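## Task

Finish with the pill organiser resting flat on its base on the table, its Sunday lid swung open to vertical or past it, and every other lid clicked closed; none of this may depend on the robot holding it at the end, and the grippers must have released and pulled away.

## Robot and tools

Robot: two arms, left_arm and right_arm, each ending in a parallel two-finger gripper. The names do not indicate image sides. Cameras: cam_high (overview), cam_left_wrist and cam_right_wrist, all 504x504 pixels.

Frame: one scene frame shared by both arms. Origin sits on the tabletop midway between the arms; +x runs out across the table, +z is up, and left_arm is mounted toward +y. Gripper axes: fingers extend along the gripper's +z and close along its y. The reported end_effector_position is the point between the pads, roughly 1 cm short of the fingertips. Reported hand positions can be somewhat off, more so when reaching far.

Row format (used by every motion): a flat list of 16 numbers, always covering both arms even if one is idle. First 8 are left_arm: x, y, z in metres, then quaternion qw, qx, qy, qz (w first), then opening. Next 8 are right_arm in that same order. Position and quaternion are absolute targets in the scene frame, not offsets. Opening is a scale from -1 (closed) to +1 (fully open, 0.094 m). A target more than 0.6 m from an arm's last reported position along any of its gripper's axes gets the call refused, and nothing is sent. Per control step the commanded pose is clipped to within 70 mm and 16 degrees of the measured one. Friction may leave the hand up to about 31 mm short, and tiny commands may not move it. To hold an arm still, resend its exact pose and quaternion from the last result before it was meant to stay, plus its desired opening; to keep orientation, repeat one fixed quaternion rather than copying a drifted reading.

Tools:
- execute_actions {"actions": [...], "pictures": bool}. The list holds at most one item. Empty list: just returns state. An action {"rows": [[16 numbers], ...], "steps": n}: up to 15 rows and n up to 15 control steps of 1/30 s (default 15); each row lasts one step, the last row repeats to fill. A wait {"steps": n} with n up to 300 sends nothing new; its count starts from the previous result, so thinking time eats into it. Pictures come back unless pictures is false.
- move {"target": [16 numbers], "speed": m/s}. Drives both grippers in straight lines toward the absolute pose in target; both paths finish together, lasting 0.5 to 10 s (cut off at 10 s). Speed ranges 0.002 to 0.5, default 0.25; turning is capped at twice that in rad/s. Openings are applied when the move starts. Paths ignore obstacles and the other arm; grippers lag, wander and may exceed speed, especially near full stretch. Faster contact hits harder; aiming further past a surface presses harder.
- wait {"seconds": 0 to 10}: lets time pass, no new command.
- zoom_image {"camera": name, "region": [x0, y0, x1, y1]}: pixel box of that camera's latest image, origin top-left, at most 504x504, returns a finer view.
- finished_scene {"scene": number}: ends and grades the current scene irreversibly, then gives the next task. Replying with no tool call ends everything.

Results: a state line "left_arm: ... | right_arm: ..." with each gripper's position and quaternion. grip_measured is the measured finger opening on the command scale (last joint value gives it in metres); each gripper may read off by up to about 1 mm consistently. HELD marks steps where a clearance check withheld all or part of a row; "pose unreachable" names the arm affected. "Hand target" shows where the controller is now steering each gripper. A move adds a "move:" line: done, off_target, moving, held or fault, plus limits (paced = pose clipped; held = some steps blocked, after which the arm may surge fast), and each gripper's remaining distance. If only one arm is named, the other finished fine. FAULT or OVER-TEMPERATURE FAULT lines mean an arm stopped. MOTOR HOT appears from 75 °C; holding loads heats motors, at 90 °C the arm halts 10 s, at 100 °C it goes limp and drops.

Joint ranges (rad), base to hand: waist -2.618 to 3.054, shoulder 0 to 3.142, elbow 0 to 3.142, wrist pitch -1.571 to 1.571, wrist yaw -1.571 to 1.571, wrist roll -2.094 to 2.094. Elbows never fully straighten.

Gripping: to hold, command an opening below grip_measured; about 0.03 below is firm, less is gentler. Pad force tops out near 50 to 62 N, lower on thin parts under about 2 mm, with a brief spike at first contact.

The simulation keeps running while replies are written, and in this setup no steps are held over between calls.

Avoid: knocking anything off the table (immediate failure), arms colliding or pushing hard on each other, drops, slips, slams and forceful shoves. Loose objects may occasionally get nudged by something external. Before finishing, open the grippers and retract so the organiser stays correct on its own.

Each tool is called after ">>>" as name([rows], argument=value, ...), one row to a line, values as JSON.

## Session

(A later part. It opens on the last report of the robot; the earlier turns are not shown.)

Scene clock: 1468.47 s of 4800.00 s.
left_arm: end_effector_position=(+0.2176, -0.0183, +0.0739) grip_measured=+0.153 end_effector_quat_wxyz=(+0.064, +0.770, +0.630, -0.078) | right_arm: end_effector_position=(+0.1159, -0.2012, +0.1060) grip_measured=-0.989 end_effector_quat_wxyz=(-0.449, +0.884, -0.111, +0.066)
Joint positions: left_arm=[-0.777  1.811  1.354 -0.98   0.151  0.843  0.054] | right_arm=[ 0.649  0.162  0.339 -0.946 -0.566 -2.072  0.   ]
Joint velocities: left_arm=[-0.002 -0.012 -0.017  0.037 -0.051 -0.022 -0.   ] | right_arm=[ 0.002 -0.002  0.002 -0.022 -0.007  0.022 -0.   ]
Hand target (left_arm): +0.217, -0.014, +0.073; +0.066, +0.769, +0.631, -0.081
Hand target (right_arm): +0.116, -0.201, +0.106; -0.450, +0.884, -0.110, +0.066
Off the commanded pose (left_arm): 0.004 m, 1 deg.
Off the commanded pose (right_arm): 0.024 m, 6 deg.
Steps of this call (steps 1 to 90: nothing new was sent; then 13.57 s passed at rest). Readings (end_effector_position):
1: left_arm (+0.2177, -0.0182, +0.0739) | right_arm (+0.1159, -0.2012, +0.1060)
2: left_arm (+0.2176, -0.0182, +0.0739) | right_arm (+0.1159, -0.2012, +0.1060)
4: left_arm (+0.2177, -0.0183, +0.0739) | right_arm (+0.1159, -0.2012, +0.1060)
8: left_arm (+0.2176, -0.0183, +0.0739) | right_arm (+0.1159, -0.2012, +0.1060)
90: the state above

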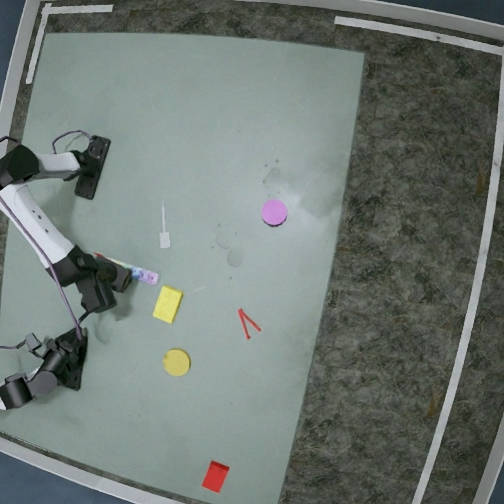

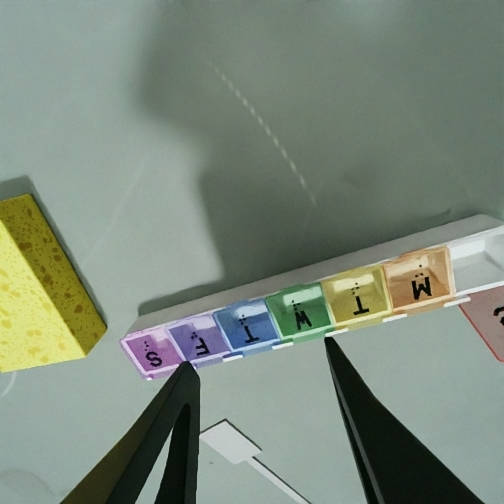

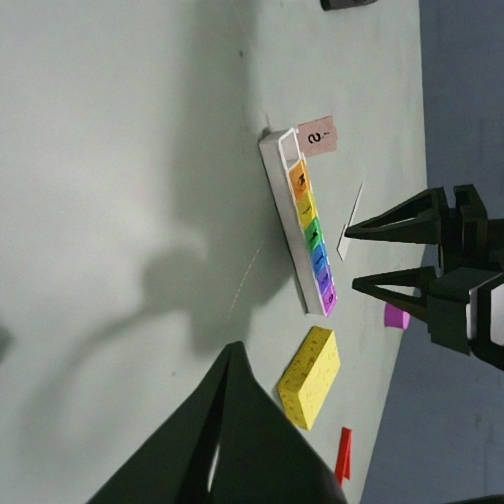

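>>> move(target=[0.218,-0.016,0.045,0.066,0.768,0.633,-0.081,0.15,0.116,-0.201,0.106,-0.450,0.884,-0.110,0.066,-1], speed=0.05)

Scene clock: 1488.57 s of 4800.00 s.
left_arm: end_effector_position=(+0.2199, -0.0212, +0.0580) grip_measured=+0.153 end_effector_quat_wxyz=(+0.080, +0.770, +0.628, -0.078) | right_arm: end_effector_position=(+0.1159, -0.2012, +0.1060) grip_measured=-0.989 end_effector_quat_wxyz=(-0.449, +0.884, -0.111, +0.066)
Joint positions: left_arm=[-0.777  1.811  1.284 -0.876  0.151  0.843  0.054] | right_arm=[ 0.649  0.162  0.339 -0.946 -0.566 -2.072  0.   ]
Joint velocities: left_arm=[ 0.012 -0.007  0.002 -0.007  0.007 -0.095  0.   ] | right_arm=[ 0.002  0.012 -0.002  0.037  0.007  0.007 -0.001]
Hand target (left_arm): +0.218, -0.016, +0.045; +0.066, +0.767, +0.633, -0.081
Hand target (right_arm): +0.116, -0.201, +0.106; -0.450, +0.884, -0.110, +0.066
Off the commanded pose (left_arm): 0.014 m, 2 deg.
Off the commanded pose (right_arm): 0.000 m, 0 deg.
After step 90, 16.03 s passed at rest.
move: off_target (left_arm)

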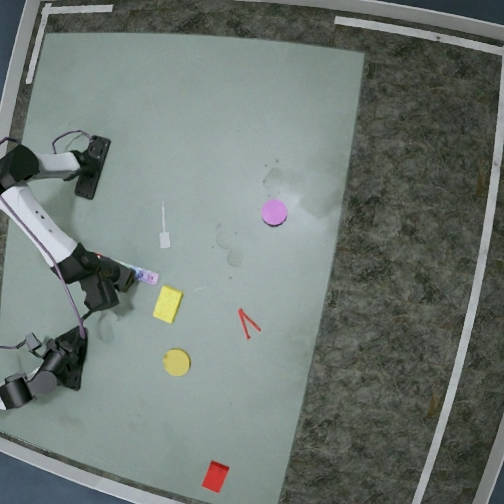

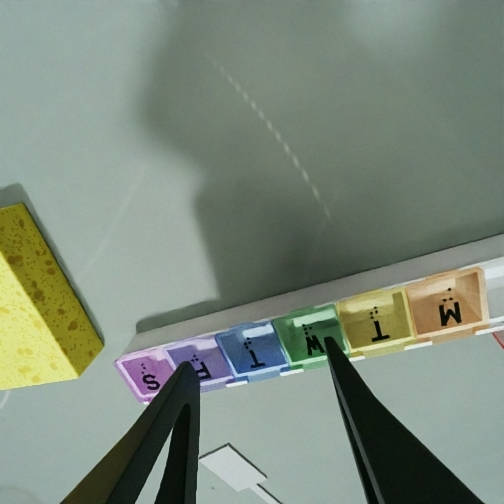

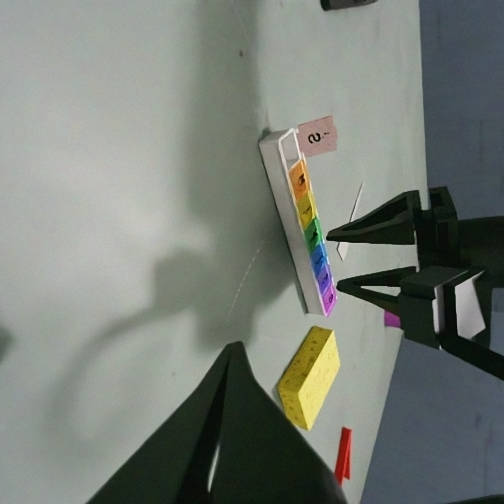

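>>> move(target=[0.219,-0.017,0.022,0.066,0.768,0.633,-0.081,0.15,0.116,-0.201,0.106,-0.450,0.884,-0.110,0.066,-1], speed=0.02)

Scene clock: 1495.63 s of 4800.00 s.
left_arm: end_effector_position=(+0.2212, -0.0233, +0.0395) grip_measured=+0.153 end_effector_quat_wxyz=(+0.085, +0.770, +0.628, -0.079) | right_arm: end_effector_position=(+0.1159, -0.2012, +0.1060) grip_measured=-0.989 end_effector_quat_wxyz=(-0.449, +0.884, -0.111, +0.066)
Joint positions: left_arm=[-0.777  1.834  1.234 -0.794  0.152  0.843  0.054] | right_arm=[ 0.649  0.162  0.339 -0.946 -0.566 -2.072  0.   ]
Joint velocities: left_arm=[ 0.017  0.002 -0.017 -0.022  0.022  0.022  0.   ] | right_arm=[ 0.012  0.012 -0.002  0.022 -0.007  0.066 -0.   ]
Hand target (left_arm): +0.219, -0.017, +0.023; +0.066, +0.767, +0.633, -0.081
Hand target (right_arm): +0.116, -0.201, +0.106; -0.450, +0.884, -0.110, +0.066
Off the commanded pose (left_arm): 0.019 m, 2 deg.
Off the commanded pose (right_arm): 0.000 m, 0 deg.
After step 90, 2.03 s passed at rest.
move: off_target (left_arm)

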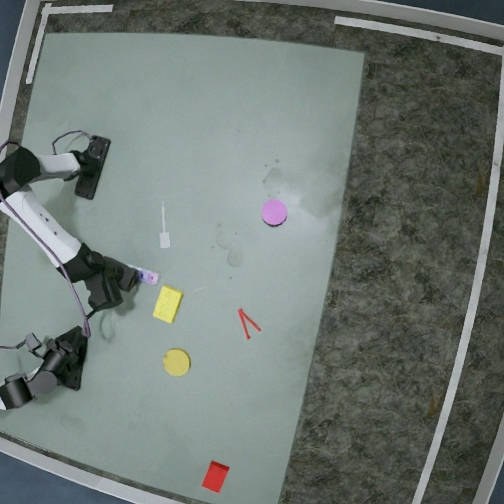

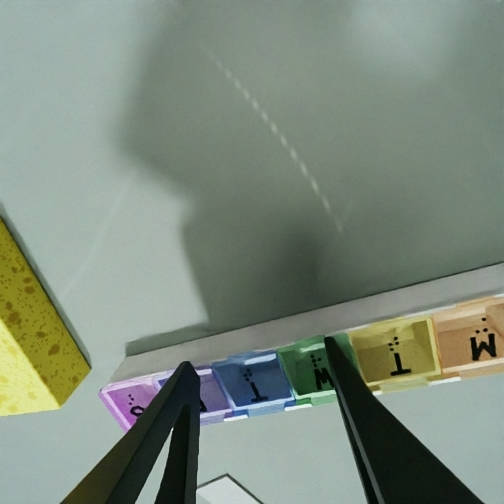

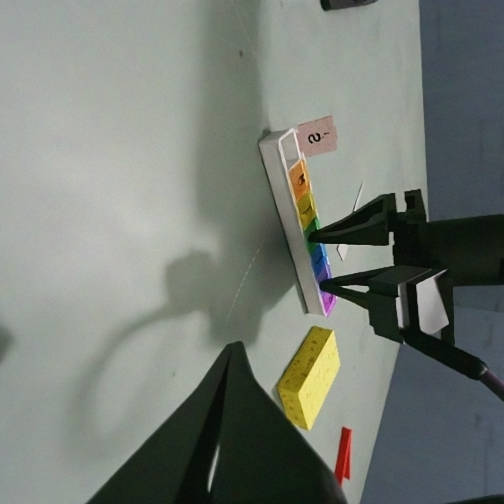

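>>> move(target=[0.218,-0.010,0.016,0.066,0.768,0.633,-0.081,0.15,0.116,-0.201,0.106,-0.450,0.884,-0.110,0.066,-1], speed=0.02)

Scene clock: 1503.10 s of 4800.00 s.
left_arm: end_effector_position=(+0.2219, -0.0237, +0.0382) grip_measured=+0.152 end_effector_quat_wxyz=(+0.091, +0.766, +0.630, -0.090) | right_arm: end_effector_position=(+0.1159, -0.2012, +0.1060) grip_measured=-0.989 end_effector_quat_wxyz=(-0.449, +0.884, -0.111, +0.066)
Joint positions: left_arm=[-0.766  1.83   1.218 -0.771  0.175  0.843  0.054] | right_arm=[ 0.649  0.162  0.339 -0.946 -0.566 -2.072  0.   ]
Joint velocities: left_arm=[-0.002 -0.002 -0.022 -0.037 -0.037 -0.007 -0.   ] | right_arm=[-0.027 -0.012 -0.002 -0.007  0.022  0.037  0.001]
Hand target (left_arm): +0.217, -0.010, +0.017; +0.065, +0.767, +0.633, -0.081
Hand target (right_arm): +0.116, -0.201, +0.106; -0.450, +0.884, -0.110, +0.066
Off the commanded pose (left_arm): 0.026 m, 3 deg.
Off the commanded pose (right_arm): 0.000 m, 0 deg.
After step 90, 2.87 s passed at rest.
move: off_target (left_arm)

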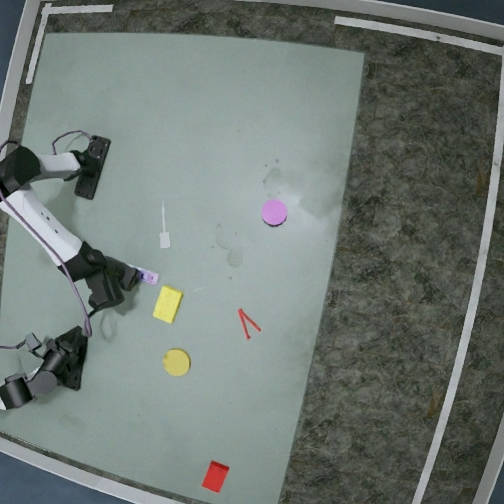

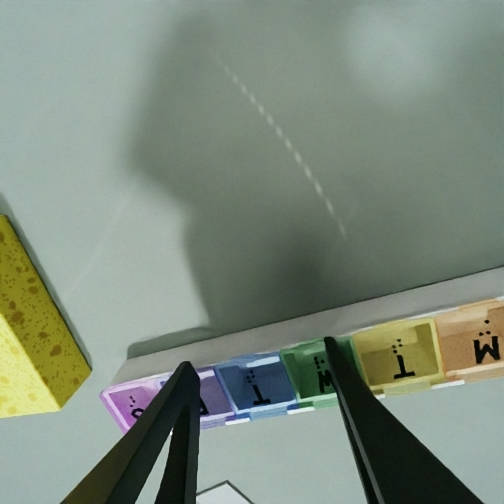

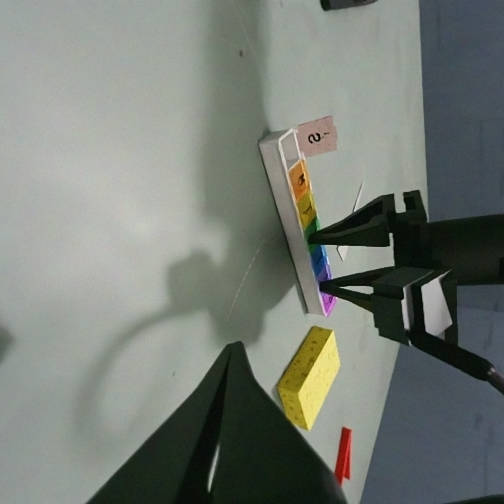

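Pressed W and F. Lift, shift to Th/Sat.

>>> move(target=[0.220,-0.020,0.075,0.066,0.768,0.633,-0.081,0.15,0.116,-0.201,0.106,-0.450,0.884,-0.110,0.066,-1], speed=0.08)

>>> move(target=[0.247,-0.020,0.050,0.066,0.768,0.633,-0.081,0.15,0.116,-0.201,0.106,-0.450,0.884,-0.110,0.066,-1], speed=0.05)

Scene clock: 1509.30 s of 4800.00 s.
left_arm: end_effector_position=(+0.2205, -0.0201, +0.0678) grip_measured=+0.152 end_effector_quat_wxyz=(+0.064, +0.766, +0.633, -0.086) | right_arm: end_effector_position=(+0.1159, -0.2012, +0.1060) grip_measured=-0.989 end_effector_quat_wxyz=(-0.449, +0.884, -0.111, +0.066)
Joint positions: left_arm=[-0.765  1.828  1.348 -0.958  0.169  0.844  0.054] | right_arm=[ 0.649  0.162  0.339 -0.946 -0.566 -2.072  0.   ]
Joint velocities: left_arm=[-0.007 -0.007  0.002  0.037 -0.007 -0.022 -0.   ] | right_arm=[-0.017  0.007  0.002  0.037 -0.037 -0.095 -0.001]
Hand target (left_arm): +0.220, -0.020, +0.075; +0.066, +0.767, +0.633, -0.081
Hand target (right_arm): +0.116, -0.201, +0.106; -0.450, +0.884, -0.110, +0.066
Off the commanded pose (left_arm): 0.007 m, 1 deg.
Off the commanded pose (right_arm): 0.000 m, 0 deg.
After step 90, 2.17 s passed at rest.
move: done

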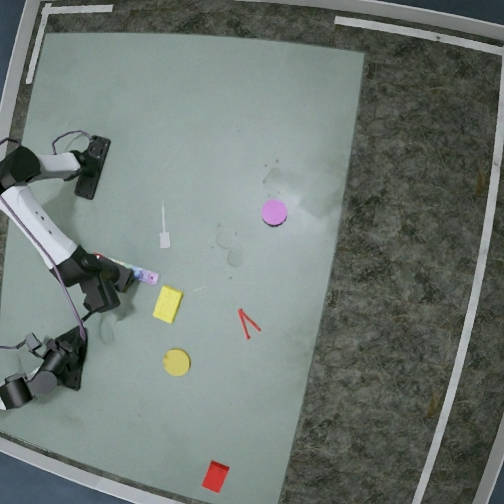

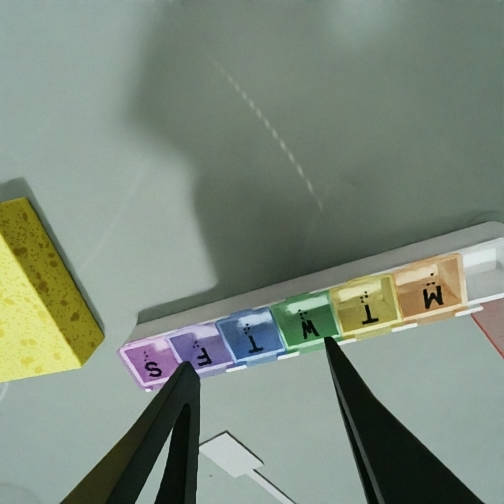

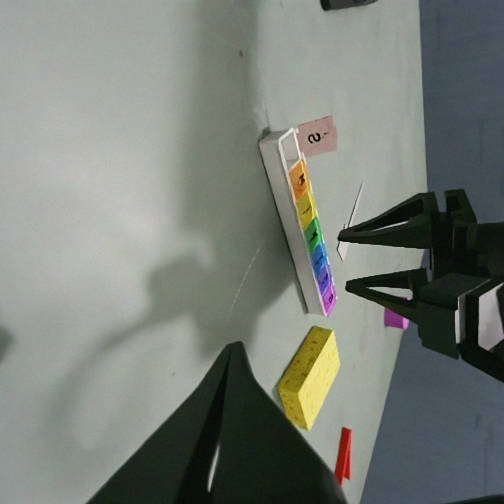

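Scene clock: 1510.47 s of 4800.00 s.
left_arm: end_effector_position=(+0.2396, -0.0178, +0.0556) grip_measured=+0.152 end_effector_quat_wxyz=(+0.066, +0.768, +0.632, -0.083) | right_arm: end_effector_position=(+0.1159, -0.2012, +0.1060) grip_measured=-0.989 end_effector_quat_wxyz=(-0.449, +0.884, -0.111, +0.066)
Joint positions: left_arm=[-0.721  1.876  1.361 -0.927  0.169  0.892  0.054] | right_arm=[ 0.649  0.162  0.339 -0.946 -0.566 -2.072  0.   ]
Joint velocities: left_arm=[-0.007 -0.017  0.012 -0.066  0.11   0.037 -0.   ] | right_arm=[-0.002  0.012 -0.007  0.007 -0.037  0.037  0.001]
Hand target (left_arm): +0.247, -0.020, +0.050; +0.066, +0.767, +0.632, -0.081
Hand target (right_arm): +0.116, -0.201, +0.106; -0.450, +0.884, -0.110, +0.066
Off the commanded pose (left_arm): 0.010 m, 0 deg.
Off the commanded pose (right_arm): 0.000 m, 0 deg.
move: done

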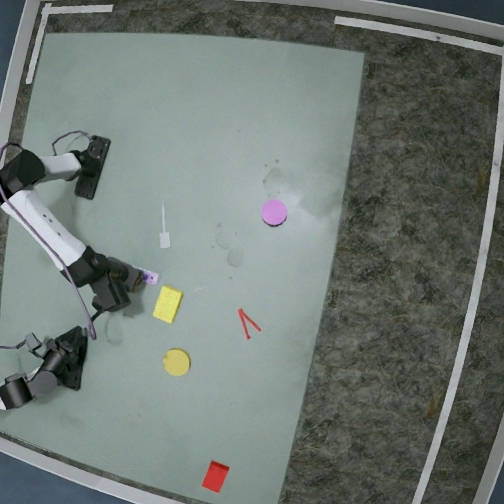

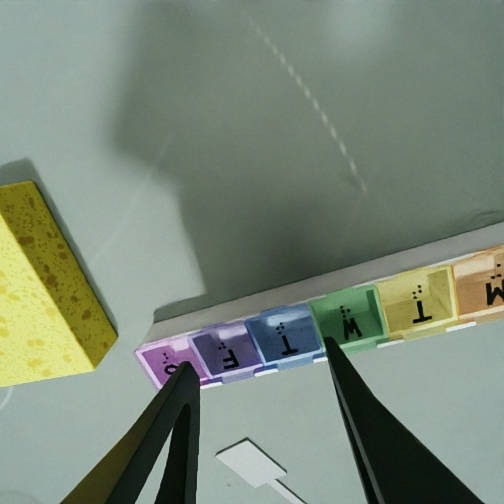

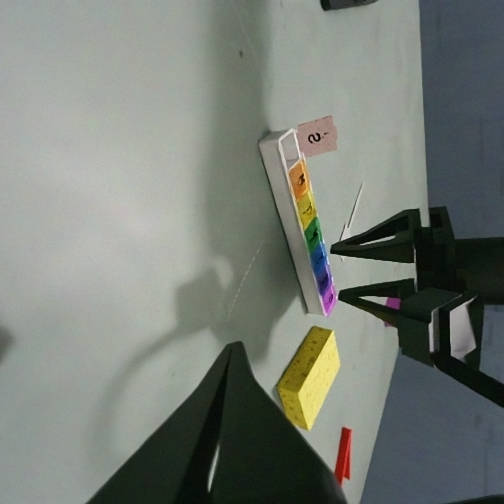

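>>> move(target=[0.252,-0.020,0.035,0.066,0.768,0.633,-0.081,0.15,0.116,-0.201,0.106,-0.450,0.884,-0.110,0.066,-1], speed=0.03)

Scene clock: 1514.73 s of 4800.00 s.
left_arm: end_effector_position=(+0.2486, -0.0225, +0.0467) grip_measured=+0.152 end_effector_quat_wxyz=(+0.075, +0.768, +0.631, -0.082) | right_arm: end_effector_position=(+0.1159, -0.2012, +0.1060) grip_measured=-0.989 end_effector_quat_wxyz=(-0.449, +0.884, -0.111, +0.066)
Joint positions: left_arm=[-0.711  1.905  1.361 -0.881  0.169  0.903  0.054] | right_arm=[ 0.649  0.162  0.339 -0.946 -0.566 -2.072  0.   ]
Joint velocities: left_arm=[-0.017 -0.012  0.002 -0.022 -0.051 -0.022  0.001] | right_arm=[ 0.002  0.007 -0.007 -0.007 -0.037  0.022 -0.   ]
Hand target (left_arm): +0.252, -0.020, +0.035; +0.066, +0.767, +0.633, -0.081
Hand target (right_arm): +0.116, -0.201, +0.106; -0.450, +0.884, -0.110, +0.066
Off the commanded pose (left_arm): 0.012 m, 1 deg.
Off the commanded pose (right_arm): 0.000 m, 0 deg.
After step 90, 0.17 s passed at rest.
move: off_target (left_arm)

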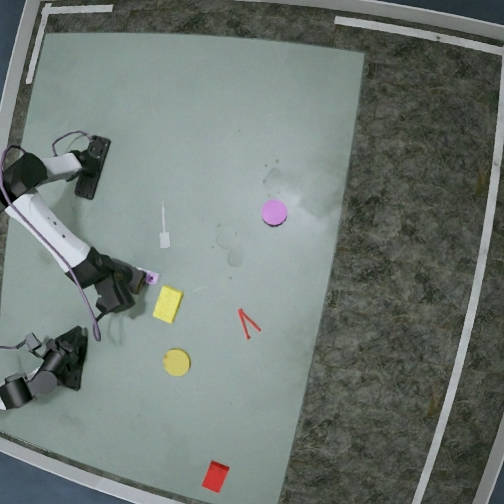

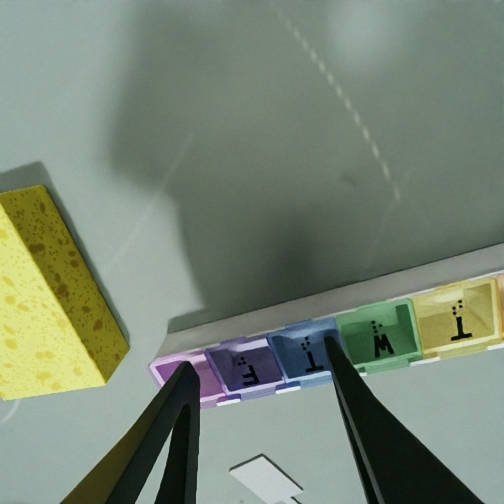

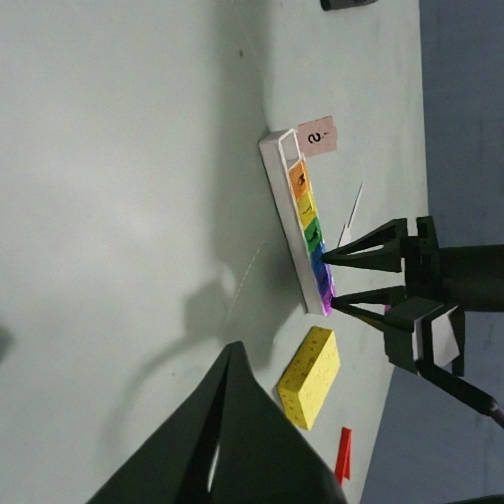

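>>> move(target=[0.247,-0.014,0.016,0.066,0.768,0.633,-0.081,0.15,0.116,-0.201,0.106,-0.450,0.884,-0.110,0.066,-1], speed=0.02)

Scene clock: 1520.33 s of 4800.00 s.
left_arm: end_effector_position=(+0.2487, -0.0225, +0.0383) grip_measured=+0.152 end_effector_quat_wxyz=(+0.082, +0.767, +0.631, -0.087) | right_arm: end_effector_position=(+0.1159, -0.2012, +0.1060) grip_measured=-0.989 end_effector_quat_wxyz=(-0.449, +0.884, -0.111, +0.066)
Joint positions: left_arm=[-0.707  1.905  1.323 -0.83   0.179  0.903  0.054] | right_arm=[ 0.649  0.162  0.339 -0.946 -0.566 -2.072  0.   ]
Joint velocities: left_arm=[-0.002 -0.017  0.002  0.007 -0.051  0.051  0.   ] | right_arm=[ 0.007 -0.012 -0.027 -0.007  0.007  0.007  0.   ]
Hand target (left_arm): +0.246, -0.013, +0.017; +0.065, +0.768, +0.632, -0.081
Hand target (right_arm): +0.116, -0.201, +0.106; -0.450, +0.884, -0.110, +0.066
Off the commanded pose (left_arm): 0.024 m, 2 deg.
Off the commanded pose (right_arm): 0.000 m, 0 deg.
After step 90, 0.77 s passed at rest.
move: off_target (left_arm)

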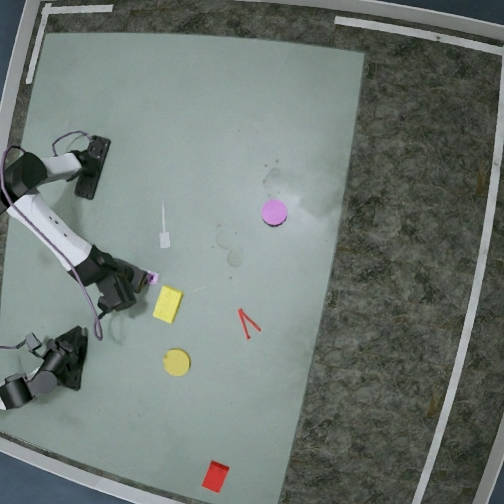

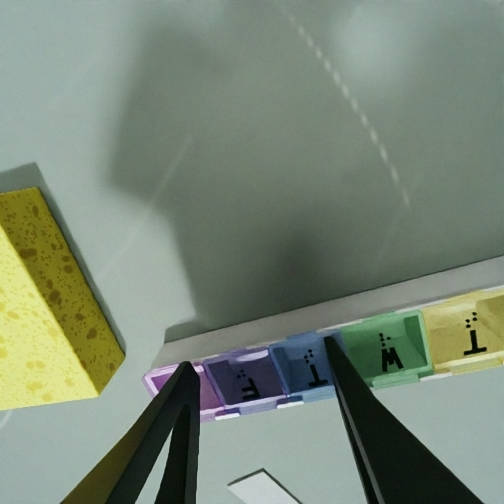

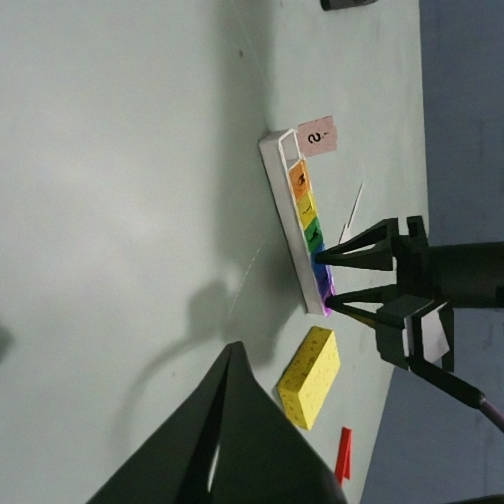

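>>> move(target=[0.248,-0.020,0.10,0.066,0.768,0.633,-0.081,0.15,0.116,-0.201,0.106,-0.450,0.884,-0.110,0.066,-1], speed=0.1)

>>> move(target=[0.22,0.15,0.19,0.025,0.709,0.705,-0.007,0.15,0.116,-0.201,0.106,-0.450,0.884,-0.110,0.066,-1], speed=0.2)

Scene clock: 1526.63 s of 4800.00 s.
left_arm: end_effector_position=(+0.2484, -0.0216, +0.0945) grip_measured=+0.152 end_effector_quat_wxyz=(+0.067, +0.767, +0.633, -0.086) | right_arm: end_effector_position=(+0.1159, -0.2012, +0.1060) grip_measured=-0.989 end_effector_quat_wxyz=(-0.449, +0.884, -0.111, +0.066)
Joint positions: left_arm=[-0.707  1.878  1.521 -1.084  0.177  0.903  0.054] | right_arm=[ 0.649  0.162  0.339 -0.946 -0.566 -2.072  0.   ]
Joint velocities: left_arm=[-0.027 -0.012 -0.002 -0.081 -0.007 -0.037 -0.002] | right_arm=[ 0.012 -0.002 -0.002 -0.022 -0.007 -0.051  0.   ]
Hand target (left_arm): +0.248, -0.020, +0.100; +0.066, +0.767, +0.633, -0.081
Hand target (right_arm): +0.116, -0.201, +0.106; -0.450, +0.884, -0.110, +0.066
Off the commanded pose (left_arm): 0.006 m, 1 deg.
Off the commanded pose (right_arm): 0.000 m, 0 deg.
After step 90, 2.10 s passed at rest.
move: done

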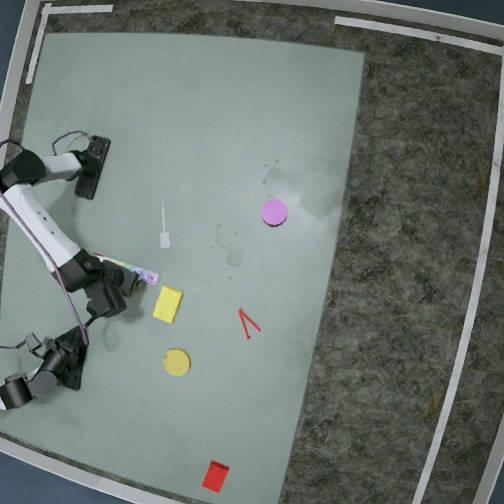

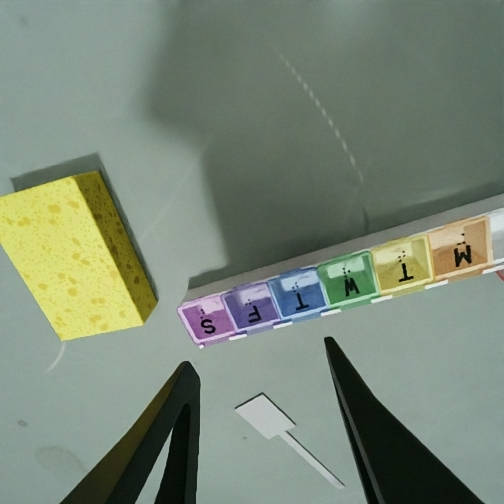

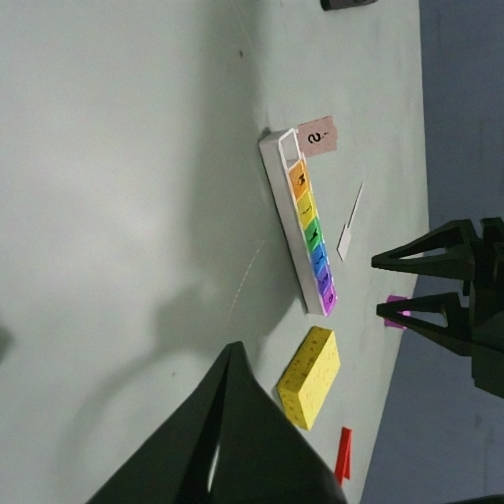

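Scene clock: 1528.20 s of 4800.00 s.
left_arm: end_effector_position=(+0.2221, +0.1396, +0.1891) grip_measured=+0.152 end_effector_quat_wxyz=(+0.037, +0.709, +0.704, -0.013) | right_arm: end_effector_position=(+0.1159, -0.2012, +0.1060) grip_measured=-0.989 end_effector_quat_wxyz=(-0.449, +0.884, -0.111, +0.066)
Joint positions: left_arm=[-0.45   1.45   1.445 -1.499  0.04   0.986  0.054] | right_arm=[ 0.649  0.162  0.339 -0.946 -0.566 -2.072  0.   ]
Joint velocities: left_arm=[ 0.012  0.007 -0.002  0.022  0.037  0.066  0.001] | right_arm=[-0.007 -0.002 -0.002 -0.022 -0.066 -0.022  0.   ]
Hand target (left_arm): +0.218, +0.148, +0.189; +0.026, +0.709, +0.705, -0.009
Hand target (right_arm): +0.116, -0.201, +0.106; -0.450, +0.884, -0.110, +0.066
Off the commanded pose (left_arm): 0.011 m, 2 deg.
Off the commanded pose (right_arm): 0.000 m, 0 deg.
move: off_target (left_arm)

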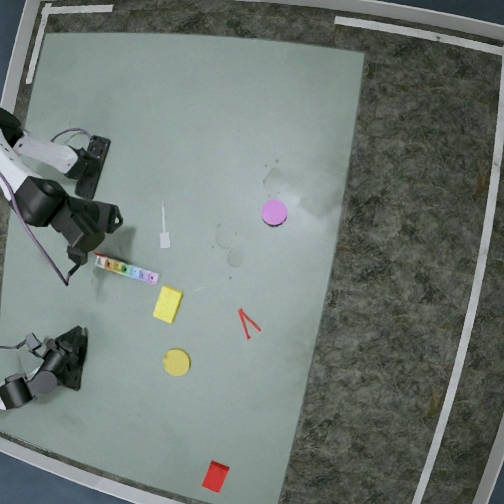

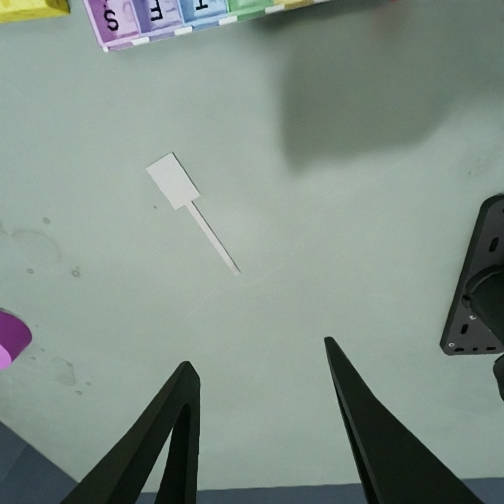

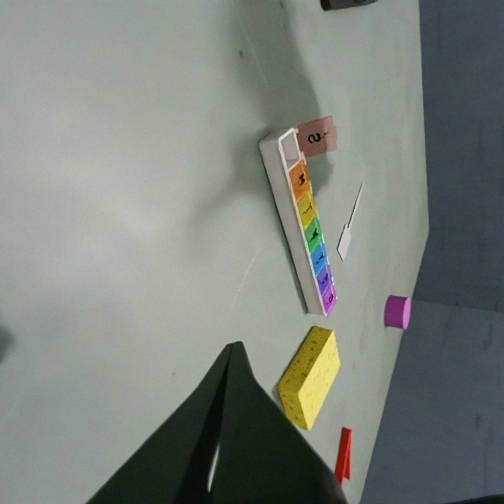

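>>> finished_scene(scene=1)

The scene is finished: the task was done.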